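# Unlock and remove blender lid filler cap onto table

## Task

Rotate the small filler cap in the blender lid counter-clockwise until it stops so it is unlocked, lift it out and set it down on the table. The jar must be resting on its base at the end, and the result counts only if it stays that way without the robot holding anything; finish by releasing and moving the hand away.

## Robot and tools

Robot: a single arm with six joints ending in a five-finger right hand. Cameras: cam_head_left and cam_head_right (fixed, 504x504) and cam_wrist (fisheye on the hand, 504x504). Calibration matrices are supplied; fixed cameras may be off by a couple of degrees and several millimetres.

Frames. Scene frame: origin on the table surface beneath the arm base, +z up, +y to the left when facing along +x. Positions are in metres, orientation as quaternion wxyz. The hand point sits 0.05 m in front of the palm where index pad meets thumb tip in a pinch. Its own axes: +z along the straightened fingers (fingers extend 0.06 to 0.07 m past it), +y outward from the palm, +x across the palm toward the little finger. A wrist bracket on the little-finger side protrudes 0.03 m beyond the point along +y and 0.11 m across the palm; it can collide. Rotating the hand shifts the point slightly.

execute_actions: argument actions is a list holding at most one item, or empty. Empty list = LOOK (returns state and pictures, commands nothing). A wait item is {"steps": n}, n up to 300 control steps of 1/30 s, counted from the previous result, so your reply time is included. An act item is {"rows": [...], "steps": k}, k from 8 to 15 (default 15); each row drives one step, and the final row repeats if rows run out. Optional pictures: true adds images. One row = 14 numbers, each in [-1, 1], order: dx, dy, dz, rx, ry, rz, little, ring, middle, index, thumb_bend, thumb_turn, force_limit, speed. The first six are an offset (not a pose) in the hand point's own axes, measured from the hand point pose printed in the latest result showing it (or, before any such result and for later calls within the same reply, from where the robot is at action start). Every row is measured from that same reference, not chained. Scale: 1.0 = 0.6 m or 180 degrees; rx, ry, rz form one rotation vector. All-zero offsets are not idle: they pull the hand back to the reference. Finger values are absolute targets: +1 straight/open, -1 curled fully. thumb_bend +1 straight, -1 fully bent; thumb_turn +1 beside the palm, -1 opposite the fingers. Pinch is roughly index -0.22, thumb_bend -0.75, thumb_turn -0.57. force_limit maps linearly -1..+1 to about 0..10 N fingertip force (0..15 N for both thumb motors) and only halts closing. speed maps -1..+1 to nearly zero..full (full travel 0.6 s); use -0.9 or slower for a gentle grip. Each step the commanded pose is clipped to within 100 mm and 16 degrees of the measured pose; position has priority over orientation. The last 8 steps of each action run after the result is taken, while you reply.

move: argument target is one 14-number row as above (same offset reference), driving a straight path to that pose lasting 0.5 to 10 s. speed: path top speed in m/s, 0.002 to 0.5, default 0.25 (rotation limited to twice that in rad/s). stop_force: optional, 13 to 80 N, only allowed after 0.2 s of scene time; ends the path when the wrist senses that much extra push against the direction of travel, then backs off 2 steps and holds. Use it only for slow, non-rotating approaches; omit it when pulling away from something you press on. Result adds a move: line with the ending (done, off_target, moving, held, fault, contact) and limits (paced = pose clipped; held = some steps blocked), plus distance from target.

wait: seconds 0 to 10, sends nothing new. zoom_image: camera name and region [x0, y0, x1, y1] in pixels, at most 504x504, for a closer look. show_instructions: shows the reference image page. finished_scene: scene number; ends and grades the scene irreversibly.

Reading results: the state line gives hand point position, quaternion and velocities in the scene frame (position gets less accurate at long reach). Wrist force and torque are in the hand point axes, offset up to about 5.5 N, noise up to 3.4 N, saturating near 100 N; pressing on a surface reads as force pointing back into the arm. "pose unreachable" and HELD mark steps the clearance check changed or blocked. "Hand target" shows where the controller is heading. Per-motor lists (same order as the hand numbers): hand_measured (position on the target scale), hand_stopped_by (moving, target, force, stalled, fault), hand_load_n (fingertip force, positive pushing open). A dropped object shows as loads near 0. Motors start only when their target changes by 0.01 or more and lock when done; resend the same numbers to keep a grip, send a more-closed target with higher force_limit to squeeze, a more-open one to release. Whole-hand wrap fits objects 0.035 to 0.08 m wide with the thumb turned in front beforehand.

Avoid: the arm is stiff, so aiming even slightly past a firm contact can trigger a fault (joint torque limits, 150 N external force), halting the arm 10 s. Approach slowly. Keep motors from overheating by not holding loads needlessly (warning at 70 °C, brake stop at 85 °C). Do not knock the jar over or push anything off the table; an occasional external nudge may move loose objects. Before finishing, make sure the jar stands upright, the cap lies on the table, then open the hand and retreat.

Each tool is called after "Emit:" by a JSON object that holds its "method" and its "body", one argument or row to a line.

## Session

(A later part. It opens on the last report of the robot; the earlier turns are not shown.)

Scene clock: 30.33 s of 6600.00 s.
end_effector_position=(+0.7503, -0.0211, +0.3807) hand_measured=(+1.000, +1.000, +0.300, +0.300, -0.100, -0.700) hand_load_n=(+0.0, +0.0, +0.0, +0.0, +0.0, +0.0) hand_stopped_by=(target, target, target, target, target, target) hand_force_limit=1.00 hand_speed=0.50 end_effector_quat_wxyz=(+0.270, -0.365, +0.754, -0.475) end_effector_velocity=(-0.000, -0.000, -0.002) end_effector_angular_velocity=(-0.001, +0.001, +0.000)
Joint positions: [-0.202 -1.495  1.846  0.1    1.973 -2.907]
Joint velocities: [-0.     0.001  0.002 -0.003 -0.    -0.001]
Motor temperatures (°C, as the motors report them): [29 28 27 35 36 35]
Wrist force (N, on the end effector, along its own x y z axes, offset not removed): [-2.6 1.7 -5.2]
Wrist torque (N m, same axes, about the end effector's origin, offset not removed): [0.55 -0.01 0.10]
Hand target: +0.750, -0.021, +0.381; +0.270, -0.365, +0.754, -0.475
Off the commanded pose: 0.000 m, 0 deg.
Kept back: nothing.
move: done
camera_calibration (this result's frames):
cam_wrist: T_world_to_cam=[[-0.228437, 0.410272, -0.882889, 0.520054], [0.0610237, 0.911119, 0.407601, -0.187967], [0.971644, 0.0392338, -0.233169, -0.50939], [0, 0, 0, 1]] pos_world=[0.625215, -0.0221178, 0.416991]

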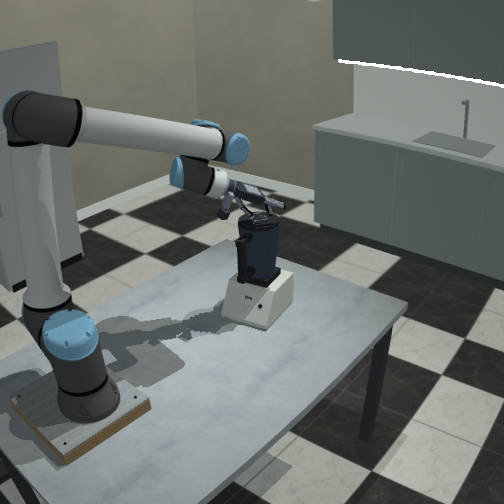

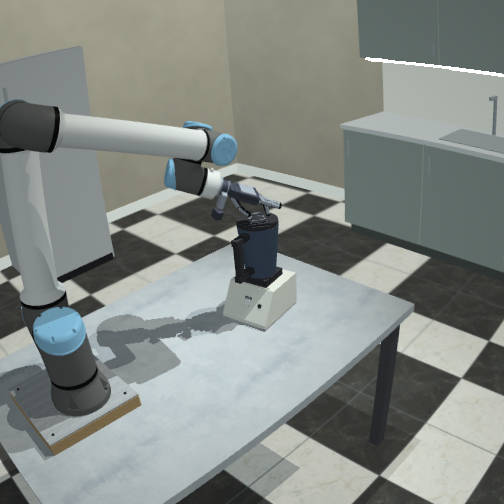

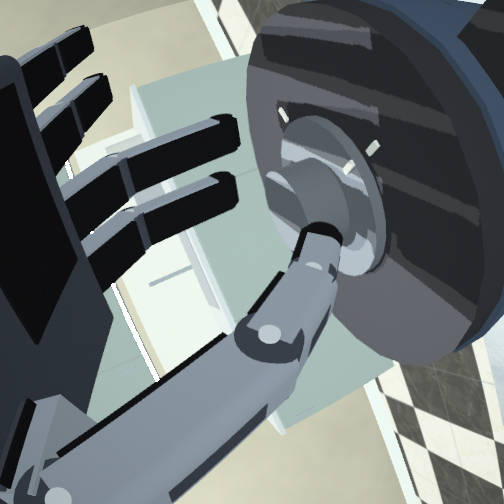

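Emit:
{"method": "move", "body": {
  "target": [0.0014,0.0186,0.0155,0,0,0,1,1,0.3,0.3,-0.1,-0.7,1,0.5],
  "speed": 0.008,
  "stop_force": 13
}}

Emit:
{"method": "zoom_image", "body": {
  "camera": "cam_head_right",
  "region": [195,150,315,250]
}}

Scene clock: 32.73 s of 6600.00 s.
end_effector_position=(+0.7536, -0.0234, +0.3669) hand_measured=(+1.000, +1.000, +0.300, +0.300, -0.104, -0.700) hand_load_n=(+0.0, +0.0, +0.0, +0.0, -6.0, +1.0) hand_stopped_by=(target, target, target, target, target, target) hand_force_limit=1.00 hand_speed=0.50 end_effector_quat_wxyz=(+0.270, -0.365, +0.754, -0.475) end_effector_velocity=(+0.000, -0.001, -0.001) end_effector_angular_velocity=(+0.001, -0.000, -0.001)
Joint positions: [-0.206 -1.482  1.858  0.075  1.97  -2.909]
Joint velocities: [-0.001  0.001  0.001 -0.002 -0.     0.001]
Motor temperatures (°C, as the motors report them): [29 28 27 35 36 35]
Wrist force (N, on the end effector, along its own x y z axes, offset not removed): [-0.5 -12.9 -8.8]
Wrist torque (N m, same axes, about the end effector's origin, offset not removed): [-0.43 -0.61 0.17]
Hand target: +0.754, -0.023, +0.367; +0.270, -0.365, +0.754, -0.475
Off the commanded pose: 0.000 m, 0 deg.
Kept back: nothing.
move: done
camera_calibration (this result's frames):
cam_wrist: T_world_to_cam=[[-0.228269, 0.41025, -0.882943, 0.509506], [0.0609432, 0.911129, 0.40759, -0.180344], [0.971689, 0.0392307, -0.232984, -0.515783], [0, 0, 0, 1]] pos_world=[0.628475, -0.0244738, 0.403202]

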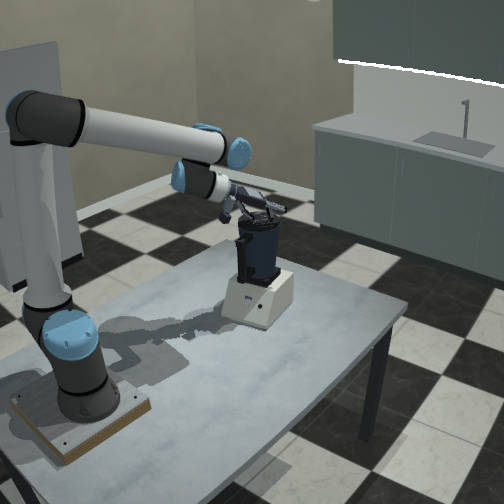

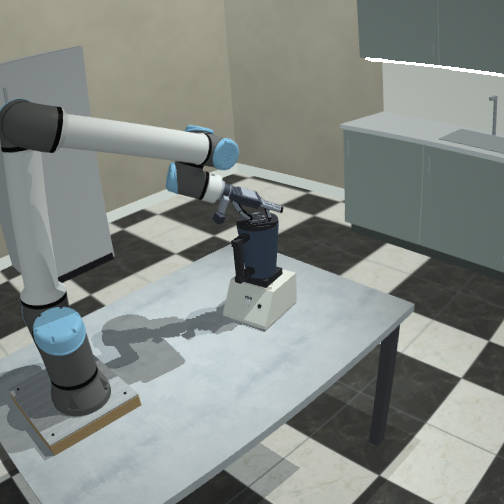

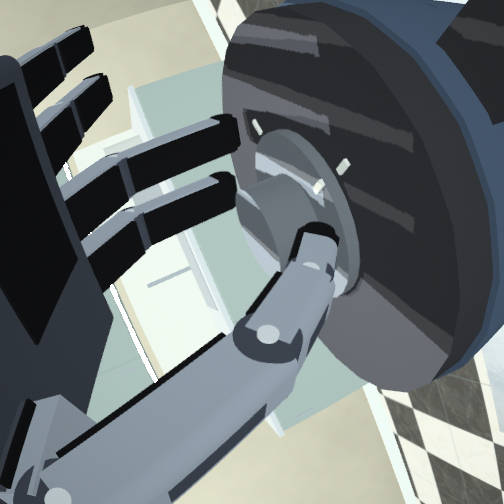

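Region (195, 150, 315, 250) of cam_head_right's 504x504 image, scaled by 4.200, with more detail than that image has.

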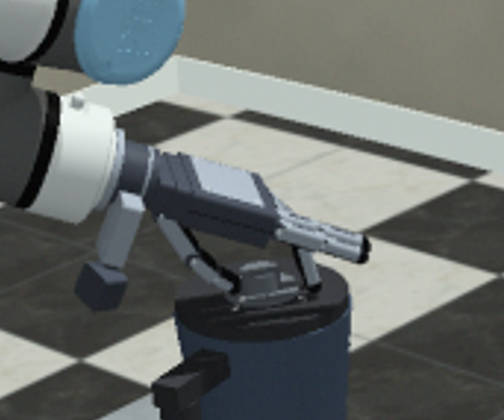

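Thumb touches flange. Lift 2 mm and close.

Emit:
{"method": "move", "body": {
  "target": [0,-0.003,-0.0013,0,0,0,1,1,-0.9,-0.9,-0.4,-0.7,1,0.0],
  "speed": 0.01
}}

Emit:
{"method": "zoom_image", "body": {
  "camera": "cam_head_right",
  "region": [195,150,315,250]
}}

Scene clock: 33.70 s of 6600.00 s.
end_effector_position=(+0.7535, -0.0235, +0.3687) hand_measured=(+1.000, +1.000, +0.144, +0.074, -0.238, -0.700) hand_load_n=(+0.0, +0.0, +4.0, +11.5, +15.5, -0.5) hand_stopped_by=(target, target, force, force, force, target) hand_force_limit=1.00 hand_speed=0.00 end_effector_quat_wxyz=(+0.270, -0.365, +0.754, -0.475) end_effector_velocity=(+0.000, +0.001, +0.001) end_effector_angular_velocity=(-0.001, +0.000, +0.001)
Joint positions: [-0.206 -1.483  1.856  0.078  1.97  -2.909]
Joint velocities: [ 0.001 -0.    -0.001  0.001  0.    -0.001]
Motor temperatures (°C, as the motors report them): [29 28 27 35 36 35]
Wrist force (N, on the end effector, along its own x y z axes, offset not removed): [0.8 3.9 0.5]
Wrist torque (N m, same axes, about the end effector's origin, offset not removed): [0.14 -0.14 0.19]
Hand target: +0.754, -0.024, +0.369; +0.270, -0.365, +0.754, -0.475
Off the commanded pose: 0.000 m, 0 deg.
Kept back: nothing.
move: done
camera_calibration (this result's frames):
cam_wrist: T_world_to_cam=[[-0.228437, 0.410275, -0.882888, 0.511211], [0.0610166, 0.911117, 0.407606, -0.181046], [0.971645, 0.0392414, -0.233166, -0.51516], [0, 0, 0, 1]] pos_world=[0.628379, -0.0245671, 0.40502]

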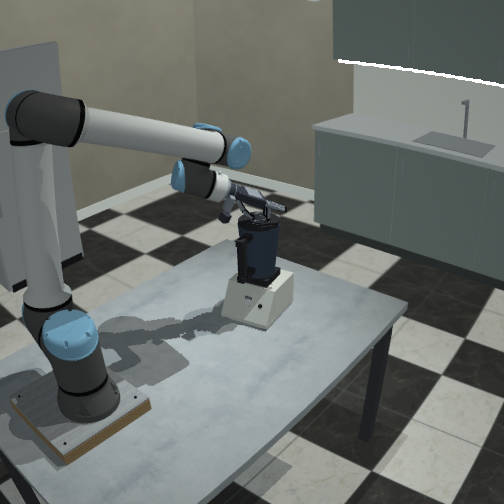

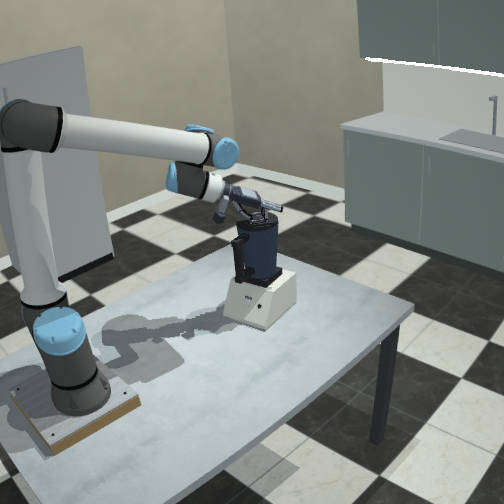

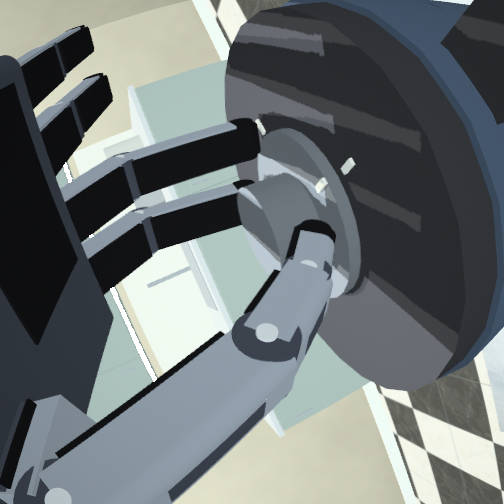

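Region (195, 150, 315, 250) of cam_head_right's 504x504 image, scaled by 4.200, with more detail than that image has.

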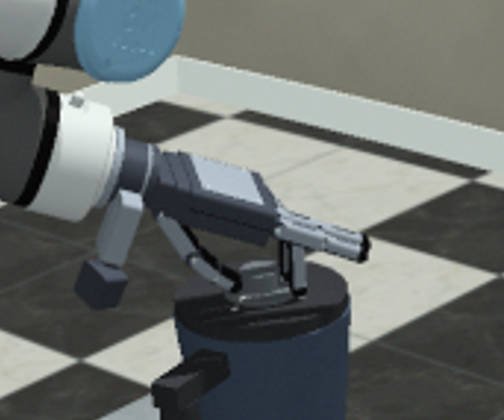

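Emit:
{"method": "move", "body": {
  "target": [0,0,0,-0.005,-0.0761,-0.0336,1,1,-0.9,-0.9,-0.4,-0.7,1,0.0],
  "speed": 0.05
}}

Scene clock: 36.83 s of 6600.00 s.
end_effector_position=(+0.7535, -0.0235, +0.3687) hand_measured=(+1.000, +1.000, +0.144, +0.074, -0.238, -0.700) hand_load_n=(+0.0, +0.0, +3.0, +13.0, +14.0, +2.0) hand_stopped_by=(target, target, force, force, force, target) hand_force_limit=1.00 hand_speed=0.00 end_effector_quat_wxyz=(+0.329, -0.460, +0.700, -0.436) end_effector_velocity=(-0.000, -0.000, -0.000) end_effector_angular_velocity=(-0.001, +0.001, +0.011)
Joint positions: [-0.317 -1.53   1.901  0.048  1.631 -3.068]
Joint velocities: [-0.005 -0.001  0.001 -0.    -0.014 -0.008]
Motor temperatures (°C, as the motors report them): [29 28 27 35 36 35]
Wrist force (N, on the end effector, along its own x y z axes, offset not removed): [-6.3 -8.2 4.2]
Wrist torque (N m, same axes, about the end effector's origin, offset not removed): [-0.99 1.13 -0.59]
Hand target: +0.753, -0.023, +0.369; +0.329, -0.461, +0.700, -0.436
Off the commanded pose: 0.000 m, 0 deg.
Kept back: nothing.
move: done
camera_calibration (this result's frames):
cam_wrist: T_world_to_cam=[[-0.326955, 0.337715, -0.882638, 0.583608], [-0.175841, 0.895919, 0.407933, -0.00307067], [0.928537, 0.288579, -0.233541, -0.476714], [0, 0, 0, 1]] pos_world=[0.63292, -0.0567723, 0.405035]

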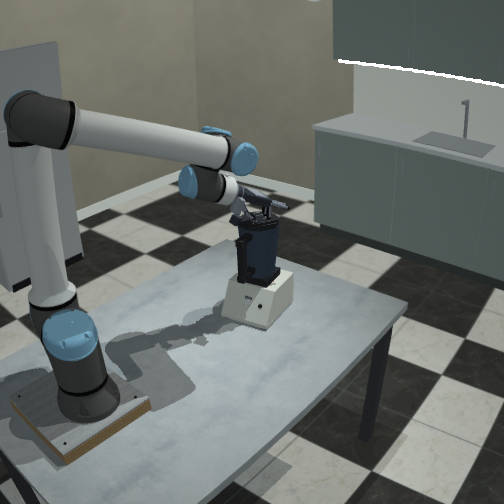

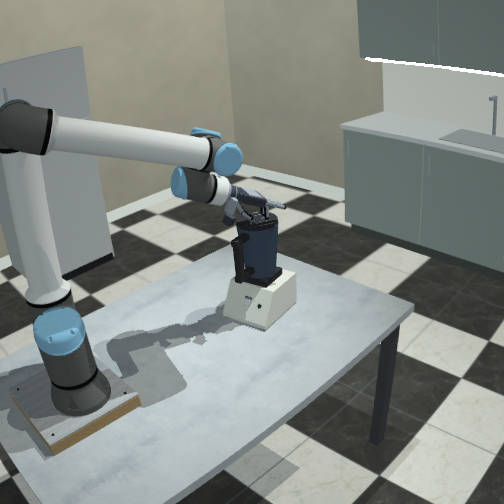

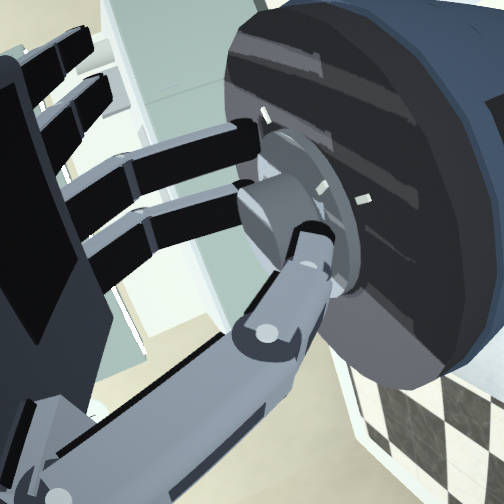

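Turning. Continue, relieving −x force slightly.

Emit:
{"method": "move", "body": {
  "target": [-0.001,-0.0005,0.0005,-0.0067,-0.1014,-0.0448,1,1,-0.9,-0.9,-0.4,-0.7,1,0.0],
  "speed": 0.05
}}

Emit:
{"method": "move", "body": {
  "target": [-0.001,0,0,-0.0067,-0.1014,-0.0448,1,1,-0.9,-0.9,-0.4,-0.7,1,0.0],
  "speed": 0.05
}}

Scene clock: 43.30 s of 6600.00 s.
end_effector_position=(+0.7541, -0.0230, +0.3689) hand_measured=(+1.000, +1.000, +0.144, +0.074, -0.238, -0.700) hand_load_n=(+0.0, +0.0, +3.0, +12.5, +14.5, +3.0) hand_stopped_by=(target, target, force, force, force, target) hand_force_limit=1.00 hand_speed=0.00 end_effector_quat_wxyz=(-0.399, +0.575, -0.610, +0.372) end_effector_velocity=(+0.000, -0.000, -0.000) end_effector_angular_velocity=(+0.001, +0.001, +0.010)
Joint positions: [-0.459 -1.519  1.891  0.089  1.186 -3.276]
Joint velocities: [-0.004  0.002 -0.002  0.003 -0.013 -0.007]
Motor temperatures (°C, as the motors report them): [29 28 27 35 36 35]
Wrist force (N, on the end effector, along its own x y z axes, offset not removed): [-1.5 -5.1 5.5]
Wrist torque (N m, same axes, about the end effector's origin, offset not removed): [-0.34 0.64 -0.13]
Hand target: +0.754, -0.023, +0.369; -0.400, +0.575, -0.609, +0.372
Off the commanded pose: 0.000 m, 0 deg.
Kept back: nothing.
move: done
camera_calibration (this result's frames):
cam_wrist: T_world_to_cam=[[-0.423184, 0.206203, -0.882267, 0.653221], [-0.470488, 0.782167, 0.40848, 0.215928], [0.77431, 0.587959, -0.233985, -0.354003], [0, 0, 0, 1]] pos_world=[0.652132, -0.0954481, 0.405282]

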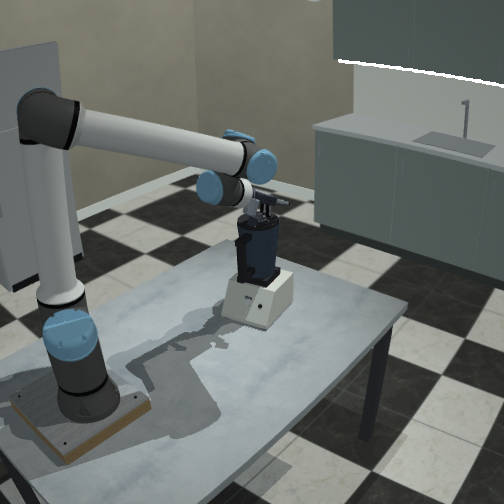

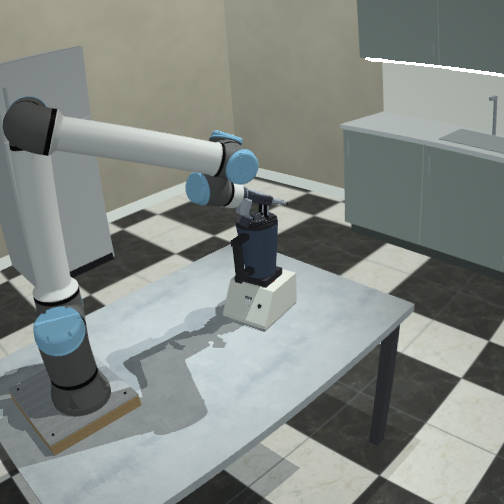

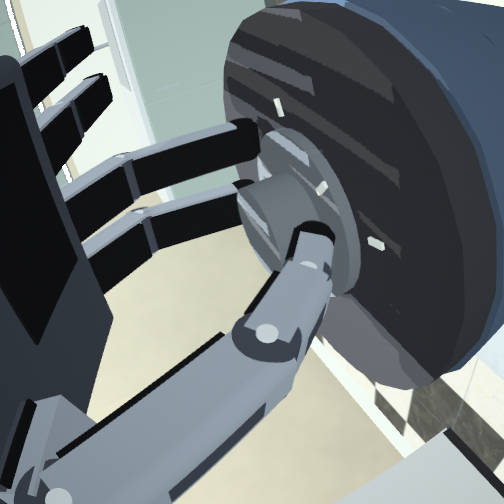

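Scene clock: 47.07 s of 6600.00 s.
end_effector_position=(+0.7541, -0.0224, +0.3689) hand_measured=(+1.000, +1.000, +0.144, +0.074, -0.238, -0.700) hand_load_n=(+0.0, +0.0, +5.0, +13.0, +14.0, +1.0) hand_stopped_by=(target, target, force, force, force, target) hand_force_limit=1.00 hand_speed=0.00 end_effector_quat_wxyz=(-0.458, +0.672, -0.501, +0.297) end_effector_velocity=(-0.000, +0.001, -0.000) end_effector_angular_velocity=(-0.000, +0.001, +0.012)
Joint positions: [-0.558 -1.427  1.805  0.242  0.799 -3.549]
Joint velocities: [-0.001  0.004 -0.004  0.008 -0.01  -0.011]
Motor temperatures (°C, as the motors report them): [29 28 27 35 36 35]
Wrist force (N, on the end effector, along its own x y z axes, offset not removed): [7.6 -10.2 -4.2]
Wrist torque (N m, same axes, about the end effector's origin, offset not removed): [0.49 -0.42 0.08]
Hand target: +0.754, -0.022, +0.369; -0.458, +0.672, -0.501, +0.297
Off the commanded pose: 0.000 m, 0 deg.
Kept back: nothing.
move: done
camera_calibration (this result's frames):
cam_wrist: T_world_to_cam=[[-0.468771, 0.0496941, -0.881921, 0.68392], [-0.708723, 0.574762, 0.409097, 0.390204], [0.527224, 0.81681, -0.234212, -0.162837], [0, 0, 0, 1]] pos_world=[0.683, -0.125255, 0.405394]

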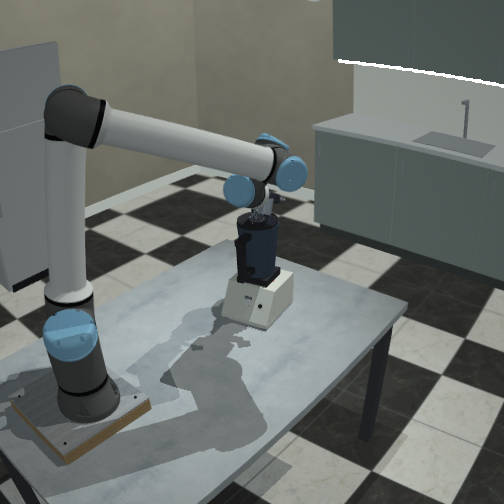

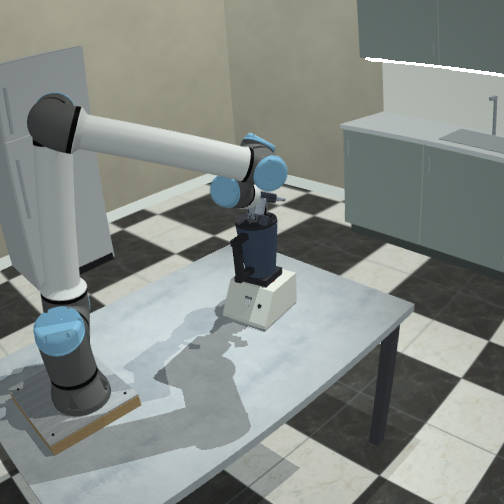

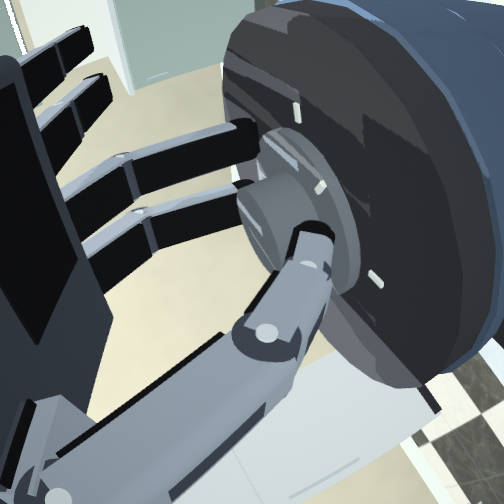

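Emit:
{"method": "move", "body": {
  "target": [0.0007,-0.0007,-0.0005,-0.005,-0.0761,-0.0336,1,1,-0.9,-0.9,-0.4,-0.7,1,0.0],
  "speed": 0.05
}}

Emit:
{"method": "move", "body": {
  "target": [0,-0.002,-0.001,0,0,0,1,1,0.32,0.32,-0.08,-0.7,1,0.5],
  "speed": 0.02
}}

Emit:
{"method": "move", "body": {
  "target": [0,0,0,0.015,0.228,0.101,1,1,0.32,0.32,-0.08,-0.7,1,0.5],
  "speed": 0.12
}}

Scene clock: 50.43 s of 6600.00 s.
end_effector_position=(+0.7542, -0.0228, +0.3695) hand_measured=(+1.000, +1.000, +0.144, +0.074, -0.238, -0.700) hand_load_n=(+0.0, +0.0, +4.5, +13.0, +13.5, +1.5) hand_stopped_by=(target, target, force, force, force, target) hand_force_limit=1.00 hand_speed=0.00 end_effector_quat_wxyz=(-0.492, +0.731, -0.410, +0.235) end_effector_velocity=(+0.000, +0.000, +0.000) end_effector_angular_velocity=(-0.001, +0.000, +0.012)
Joint positions: [-0.597 -1.307  1.694  0.488  0.577 -3.87 ]
Joint velocities: [-0.     0.006 -0.006  0.016 -0.007 -0.019]
Motor temperatures (°C, as the motors report them): [29 28 27 35 36 35]
Wrist force (N, on the end effector, along its own x y z axes, offset not removed): [6.0 -6.5 -0.9]
Wrist torque (N m, same axes, about the end effector's origin, offset not removed): [-0.31 -0.18 -0.23]
Hand target: +0.754, -0.023, +0.369; -0.492, +0.731, -0.409, +0.234
Off the commanded pose: 0.000 m, 0 deg.
Kept back: nothing.
move: done
camera_calibration (this result's frames):
cam_wrist: T_world_to_cam=[[-0.466132, -0.0727018, -0.881723, 0.679571], [-0.832806, 0.372413, 0.409565, 0.479062], [0.298589, 0.925215, -0.23414, 0.0124987], [0, 0, 0, 1]] pos_world=[0.712004, -0.140567, 0.405913]

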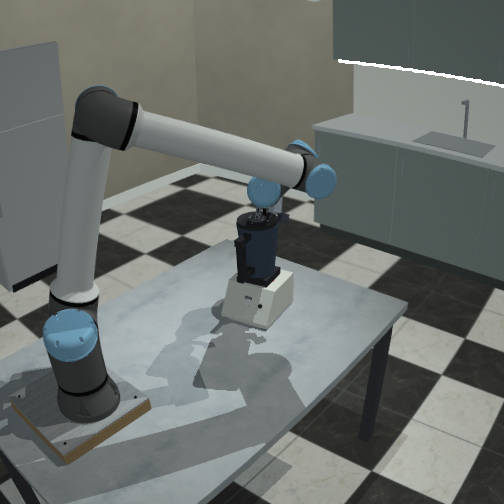

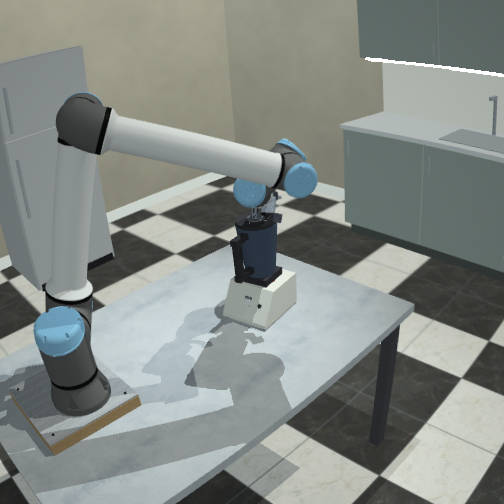

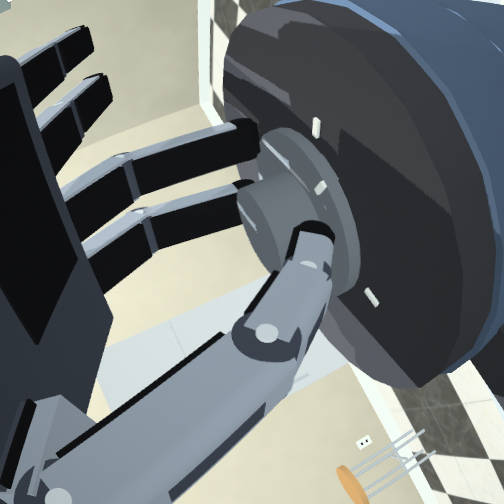

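Scene clock: 51.13 s of 6600.00 s.
end_effector_position=(+0.7542, -0.0229, +0.3708) hand_measured=(+1.000, +1.000, +0.320, +0.320, -0.080, -0.700) hand_load_n=(+0.0, +0.0, +0.0, +0.0, +0.0, +0.0) hand_stopped_by=(target, target, target, target, target, target) hand_force_limit=1.00 hand_speed=0.50 end_effector_quat_wxyz=(-0.492, +0.731, -0.410, +0.235) end_effector_velocity=(-0.000, +0.001, +0.000) end_effector_angular_velocity=(+0.000, +0.000, +0.001)
Joint positions: [-0.597 -1.308  1.693  0.49   0.577 -3.87 ]
Joint velocities: [ 0.    -0.001  0.001  0.001 -0.    -0.   ]
Motor temperatures (°C, as the motors report them): [29 28 27 35 36 35]
Wrist force (N, on the end effector, along its own x y z axes, offset not removed): [4.1 -7.7 1.9]
Wrist torque (N m, same axes, about the end effector's origin, offset not removed): [-1.16 -1.11 0.24]
Hand target: +0.754, -0.023, +0.371; -0.492, +0.731, -0.410, +0.235
Off the commanded pose: 0.000 m, 0 deg.
Kept back: nothing.
move: done
camera_calibration (this result's frames):
cam_wrist: T_world_to_cam=[[-0.466164, -0.0726633, -0.881709, 0.680725], [-0.832786, 0.372411, 0.409607, 0.478526], [0.298595, 0.925219, -0.234118, 0.0128771], [0, 0, 0, 1]] pos_world=[0.711994, -0.140659, 0.407209]

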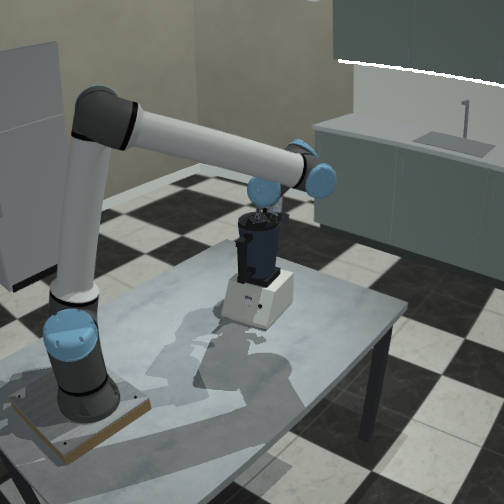

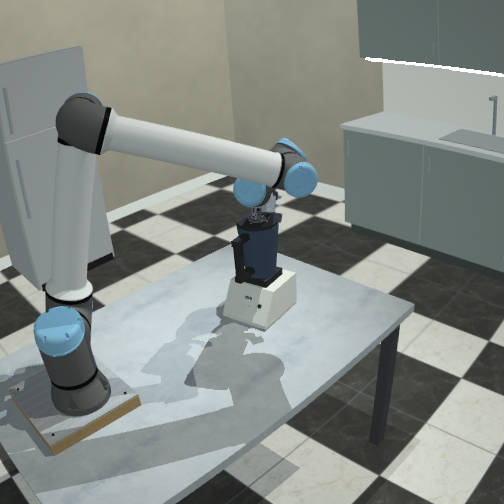

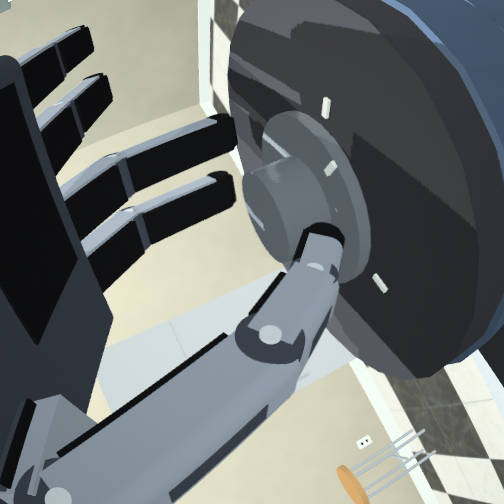

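Scene clock: 54.77 s of 6600.00 s.
end_effector_position=(+0.7541, -0.0230, +0.3707) hand_measured=(+1.000, +1.000, +0.320, +0.320, -0.080, -0.700) hand_load_n=(+0.0, +0.0, +0.0, +0.0, +0.0, +0.0) hand_stopped_by=(target, target, target, target, target, target) hand_force_limit=1.00 hand_speed=0.50 end_effector_quat_wxyz=(+0.366, -0.519, +0.658, -0.405) end_effector_velocity=(+0.000, +0.001, +0.000) end_effector_angular_velocity=(-0.000, -0.000, -0.010)
Joint positions: [-0.39  -1.536  1.903  0.061  1.406 -3.167]
Joint velocities: [ 0.006  0.    -0.001 -0.001  0.015  0.006]
Motor temperatures (°C, as the motors report them): [29 28 27 35 36 35]
Wrist force (N, on the end effector, along its own x y z axes, offset not removed): [1.9 -1.3 2.8]
Wrist torque (N m, same axes, about the end effector's origin, offset not removed): [-0.39 -0.86 0.31]
Hand target: +0.754, -0.023, +0.371; +0.365, -0.519, +0.658, -0.406
Off the commanded pose: 0.000 m, 0 deg.
Kept back: nothing.
move: done
camera_calibration (this result's frames):
cam_wrist: T_world_to_cam=[[-0.380565, 0.277443, -0.882154, 0.624295], [-0.327083, 0.851888, 0.409028, 0.108416], [0.864978, 0.444199, -0.233451, -0.425491], [0, 0, 0, 1]] pos_world=[0.641086, -0.0765614, 0.407048]

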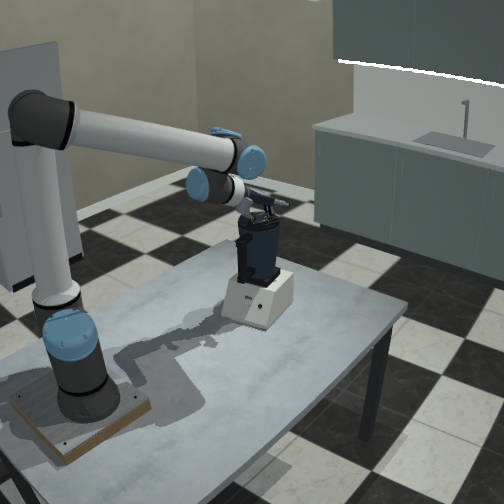

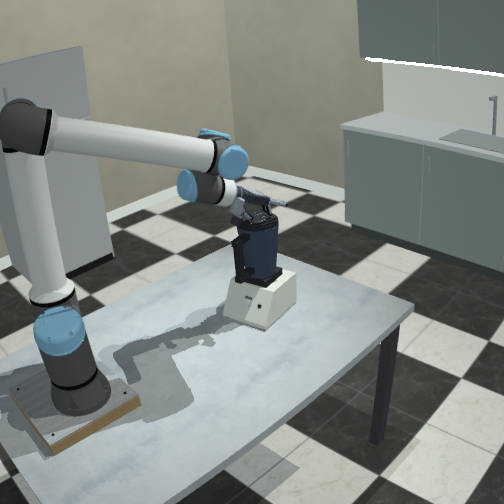

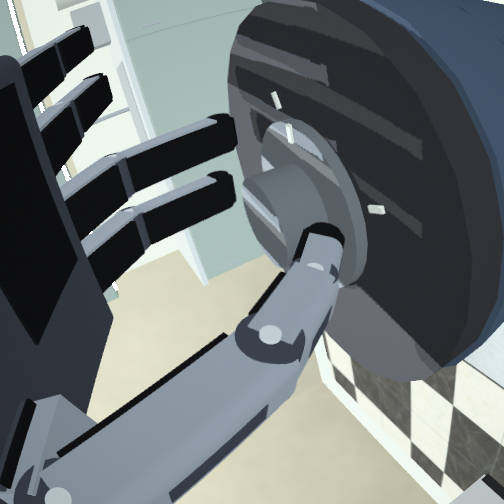

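Emit:
{"method": "move", "body": {
  "target": [0.003,0.003,0.0013,0,0,0,1,1,0.32,0.32,-0.08,-0.7,1,0.0],
  "speed": 0.01
}}

Emit:
{"method": "move", "body": {
  "target": [0,0,0,0,0,0,1,1,-0.9,-0.9,-0.4,-0.7,1,0.0]
}}

Emit:
{"method": "move", "body": {
  "target": [0,0,0,-0.0067,-0.1014,-0.0448,1,1,-0.9,-0.9,-0.4,-0.7,1,0.0],
  "speed": 0.05
}}

Scene clock: 55.97 s of 6600.00 s.
end_effector_position=(+0.7538, -0.0246, +0.3687) hand_measured=(+1.000, +1.000, +0.320, +0.320, -0.080, -0.700) hand_load_n=(+0.0, +0.0, +0.0, +0.0, -1.0, +1.5) hand_stopped_by=(target, target, target, target, target, target) hand_force_limit=1.00 hand_speed=0.00 end_effector_quat_wxyz=(+0.366, -0.519, +0.658, -0.405) end_effector_velocity=(-0.000, -0.001, -0.001) end_effector_angular_velocity=(-0.001, +0.000, -0.000)
Joint positions: [-0.393 -1.535  1.906  0.057  1.403 -3.169]
Joint velocities: [-0.002  0.     0.001 -0.001 -0.001 -0.001]
Motor temperatures (°C, as the motors report them): [29 28 27 35 36 35]
Wrist force (N, on the end effector, along its own x y z axes, offset not removed): [4.0 -2.7 -1.2]
Wrist torque (N m, same axes, about the end effector's origin, offset not removed): [-0.18 -1.32 0.75]
Hand target: +0.754, -0.025, +0.369; +0.366, -0.519, +0.658, -0.405
Off the commanded pose: 0.000 m, 0 deg.
Kept back: nothing.
move: done
camera_calibration (this result's frames):
cam_wrist: T_world_to_cam=[[-0.380527, 0.277437, -0.882172, 0.622847], [-0.327098, 0.851892, 0.409008, 0.110489], [0.864989, 0.444196, -0.233419, -0.424993], [0, 0, 0, 1]] pos_world=[0.640766, -0.0781452, 0.405065]

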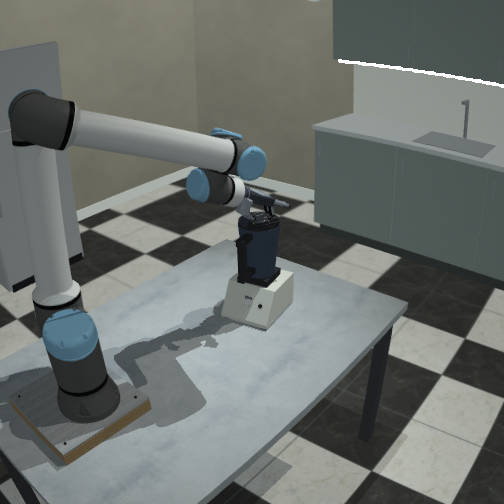

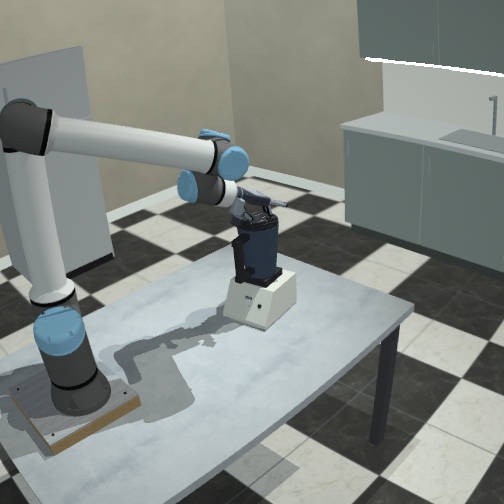

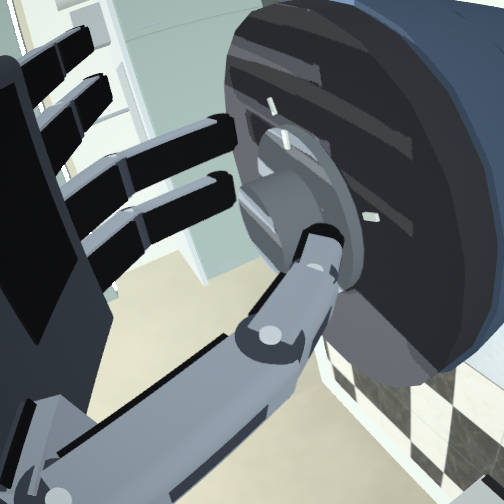

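Scene clock: 56.47 s of 6600.00 s.
end_effector_position=(+0.7538, -0.0246, +0.3687) hand_measured=(+1.000, +1.000, +0.074, +0.074, -0.238, -0.700) hand_load_n=(+0.0, +0.0, +11.5, +12.0, +15.0, -0.5) hand_stopped_by=(target, target, force, force, force, target) hand_force_limit=1.00 hand_speed=0.00 end_effector_quat_wxyz=(+0.366, -0.519, +0.658, -0.405) end_effector_velocity=(+0.000, -0.000, +0.001) end_effector_angular_velocity=(+0.001, +0.000, -0.001)
Joint positions: [-0.393 -1.535  1.906  0.057  1.403 -3.169]
Joint velocities: [-0.     0.    -0.001  0.001 -0.     0.001]
Motor temperatures (°C, as the motors report them): [29 28 27 35 36 35]
Wrist force (N, on the end effector, along its own x y z axes, offset not removed): [4.4 -12.7 2.5]
Wrist torque (N m, same axes, about the end effector's origin, offset not removed): [0.87 -1.22 0.12]
Hand target: +0.754, -0.025, +0.369; +0.366, -0.519, +0.658, -0.405
Off the commanded pose: 0.000 m, 0 deg.
Kept back: nothing.
move: done
camera_calibration (this result's frames):
cam_wrist: T_world_to_cam=[[-0.380383, 0.277377, -0.882253, 0.622809], [-0.32717, 0.851917, 0.408898, 0.110626], [0.865025, 0.444185, -0.233305, -0.425085], [0, 0, 0, 1]] pos_world=[0.640809, -0.0781811, 0.405065]

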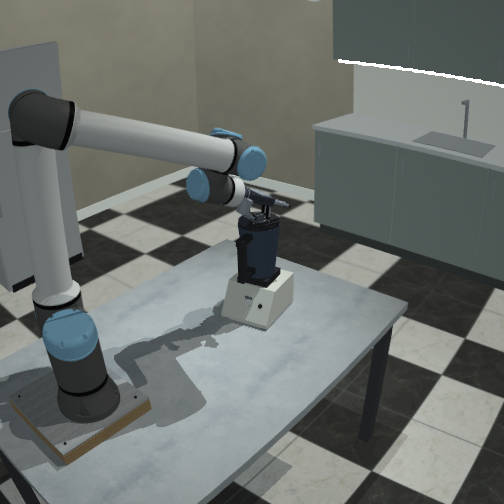

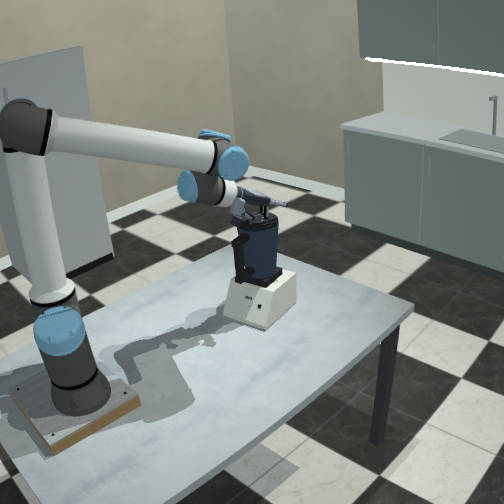

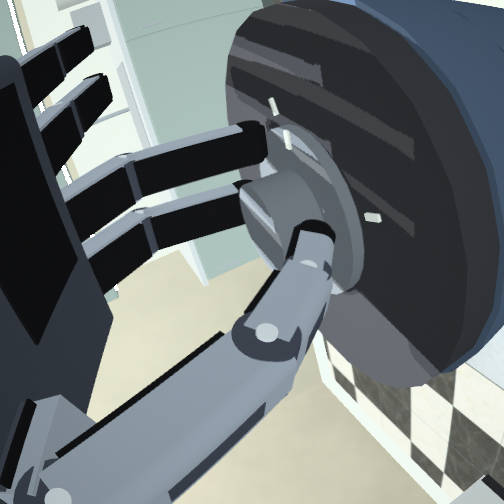

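Scene clock: 60.23 s of 6600.00 s.
end_effector_position=(+0.7539, -0.0246, +0.3688) hand_measured=(+1.000, +1.000, +0.074, +0.074, -0.238, -0.700) hand_load_n=(+0.0, +0.0, +5.5, +13.0, +14.5, +4.0) hand_stopped_by=(target, target, force, force, force, target) hand_force_limit=1.00 hand_speed=0.00 end_effector_quat_wxyz=(-0.430, +0.625, -0.558, +0.336) end_effector_velocity=(+0.001, +0.000, +0.001) end_effector_angular_velocity=(-0.001, -0.001, +0.012)
Joint positions: [-0.519 -1.483  1.857  0.147  0.98  -3.399]
Joint velocities: [-0.002  0.003 -0.005  0.005 -0.011 -0.008]
Motor temperatures (°C, as the motors report them): [29 28 27 35 36 35]
Wrist force (N, on the end effector, along its own x y z axes, offset not removed): [10.2 -22.8 -8.3]
Wrist torque (N m, same axes, about the end effector's origin, offset not removed): [1.00 0.32 -0.26]
Hand target: +0.754, -0.025, +0.369; -0.430, +0.625, -0.558, +0.336
Off the commanded pose: 0.000 m, 0 deg.
Kept back: nothing.
move: done
camera_calibration (this result's frames):
cam_wrist: T_world_to_cam=[[-0.452546, 0.131241, -0.882031, 0.673562], [-0.597894, 0.689193, 0.409311, 0.310533], [0.661608, 0.712593, -0.233423, -0.265128], [0, 0, 0, 1]] pos_world=[0.665894, -0.113488, 0.405111]

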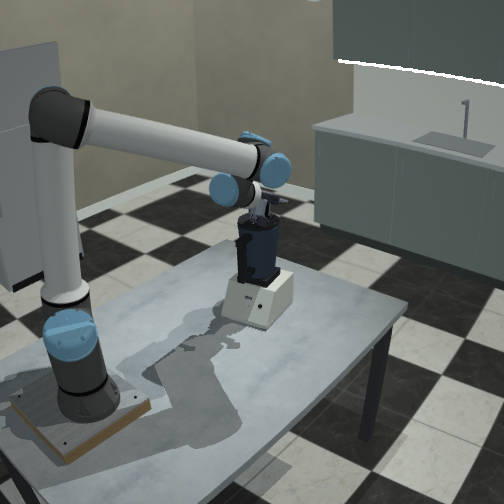

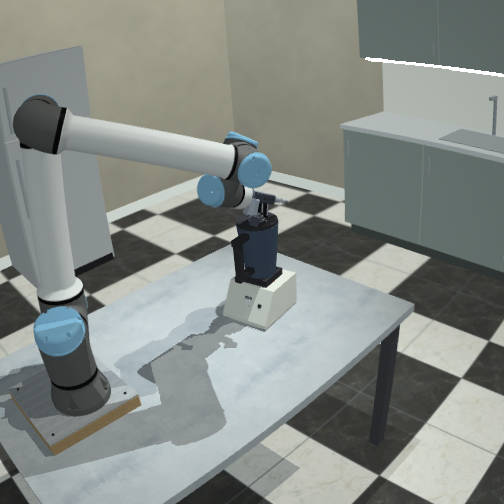

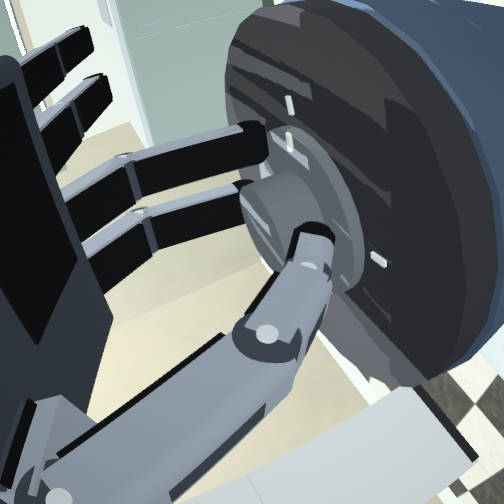

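Aligned; slightly more with slight lift.

Emit:
{"method": "move", "body": {
  "target": [0.001,-0.0015,-0.001,-0.0027,-0.0406,-0.0179,1,1,-0.9,-0.9,-0.4,-0.7,1,0.0],
  "speed": 0.04
}}

Emit:
{"method": "move", "body": {
  "target": [-0.002,-0.0304,-0.0134,0,0,0,1,1,-0.9,-0.9,-0.4,-0.7,1,0.0],
  "speed": 0.012
}}

Scene clock: 62.50 s of 6600.00 s.
end_effector_position=(+0.7538, -0.0252, +0.3698) hand_measured=(+1.000, +1.000, +0.072, +0.074, -0.238, -0.700) hand_load_n=(+0.0, +0.0, +3.0, +14.0, +13.5, +3.5) hand_stopped_by=(target, target, force, force, force, target) hand_force_limit=1.00 hand_speed=0.00 end_effector_quat_wxyz=(-0.452, +0.662, -0.514, +0.305) end_effector_velocity=(+0.000, -0.000, +0.001) end_effector_angular_velocity=(-0.001, -0.000, +0.012)
Joint positions: [-0.556 -1.44   1.815  0.222  0.831 -3.517]
Joint velocities: [-0.003  0.004 -0.005  0.008 -0.012 -0.012]
Motor temperatures (°C, as the motors report them): [29 28 27 35 36 35]
Wrist force (N, on the end effector, along its own x y z axes, offset not removed): [12.0 -11.8 3.5]
Wrist torque (N m, same axes, about the end effector's origin, offset not removed): [-0.61 -1.04 0.42]
Hand target: +0.754, -0.025, +0.370; -0.453, +0.662, -0.513, +0.305
Off the commanded pose: 0.000 m, 0 deg.
Kept back: nothing.
move: done
camera_calibration (this result's frames):
cam_wrist: T_world_to_cam=[[-0.466536, 0.0676534, -0.881911, 0.683421], [-0.687262, 0.599924, 0.409587, 0.375529], [0.55679, 0.797191, -0.233391, -0.183229], [0, 0, 0, 1]] pos_world=[0.678948, -0.125456, 0.406141]

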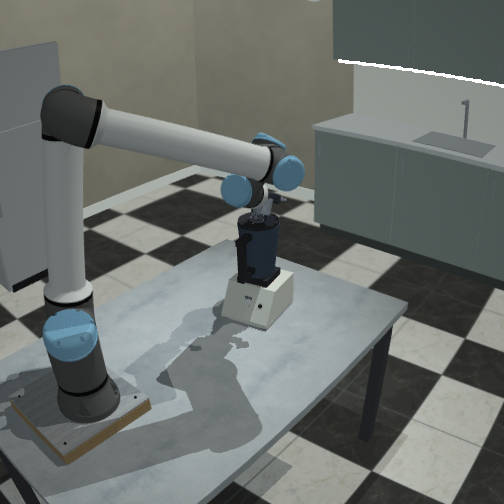

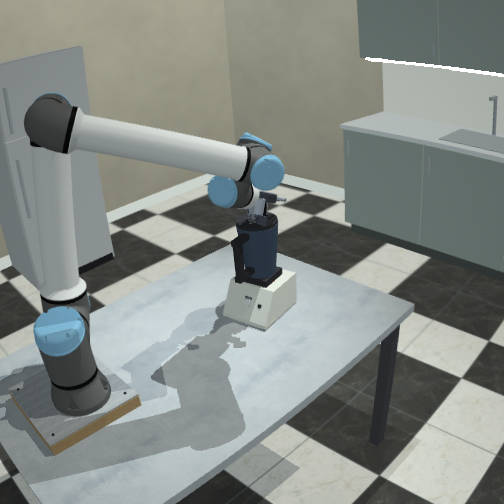

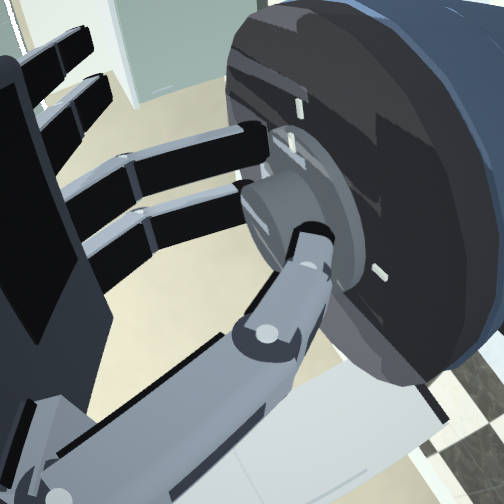

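Scene clock: 64.40 s of 6600.00 s.
end_effector_position=(+0.7538, -0.0252, +0.3896) hand_measured=(+1.000, +1.000, +0.072, +0.074, -0.238, -0.700) hand_load_n=(+0.0, +0.0, +2.5, +13.0, +13.5, -0.5) hand_stopped_by=(target, target, force, force, force, target) hand_force_limit=1.00 hand_speed=0.00 end_effector_quat_wxyz=(-0.452, +0.662, -0.514, +0.305) end_effector_velocity=(+0.000, +0.000, +0.002) end_effector_angular_velocity=(+0.000, -0.000, +0.001)
Joint positions: [-0.555 -1.451  1.792  0.257  0.832 -3.517]
Joint velocities: [ 0.001 -0.001 -0.003  0.003 -0.     0.001]
Motor temperatures (°C, as the motors report them): [29 28 27 35 36 35]
Wrist force (N, on the end effector, along its own x y z axes, offset not removed): [1.8 4.3 7.0]
Wrist torque (N m, same axes, about the end effector's origin, offset not removed): [0.00 -0.55 0.15]
Hand target: +0.754, -0.025, +0.390; -0.452, +0.662, -0.514, +0.305
Off the commanded pose: 0.000 m, 0 deg.
Kept back: nothing.
move: done
camera_calibration (this result's frames):
cam_wrist: T_world_to_cam=[[-0.466527, 0.067656, -0.881915, 0.700887], [-0.687264, 0.599926, 0.409581, 0.367402], [0.556795, 0.797189, -0.233385, -0.178637], [0, 0, 0, 1]] pos_world=[0.678949, -0.125426, 0.425951]

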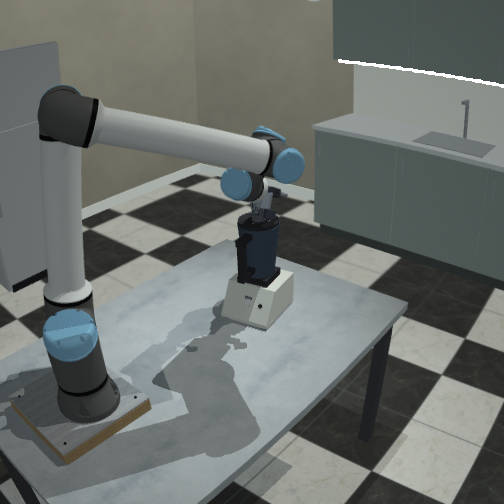

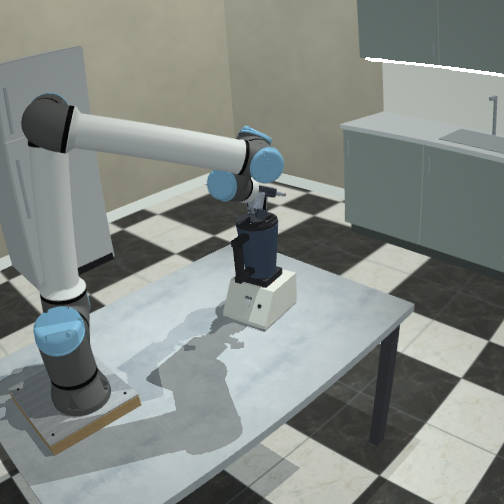

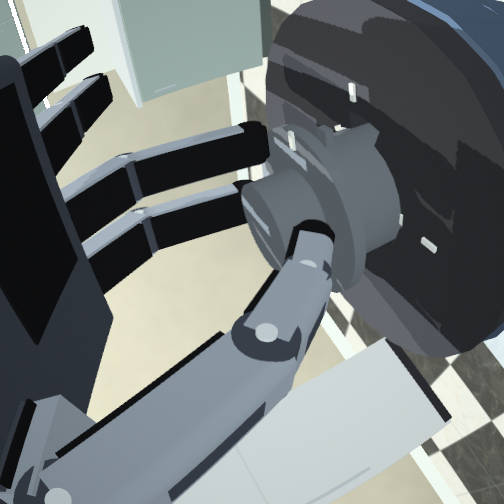

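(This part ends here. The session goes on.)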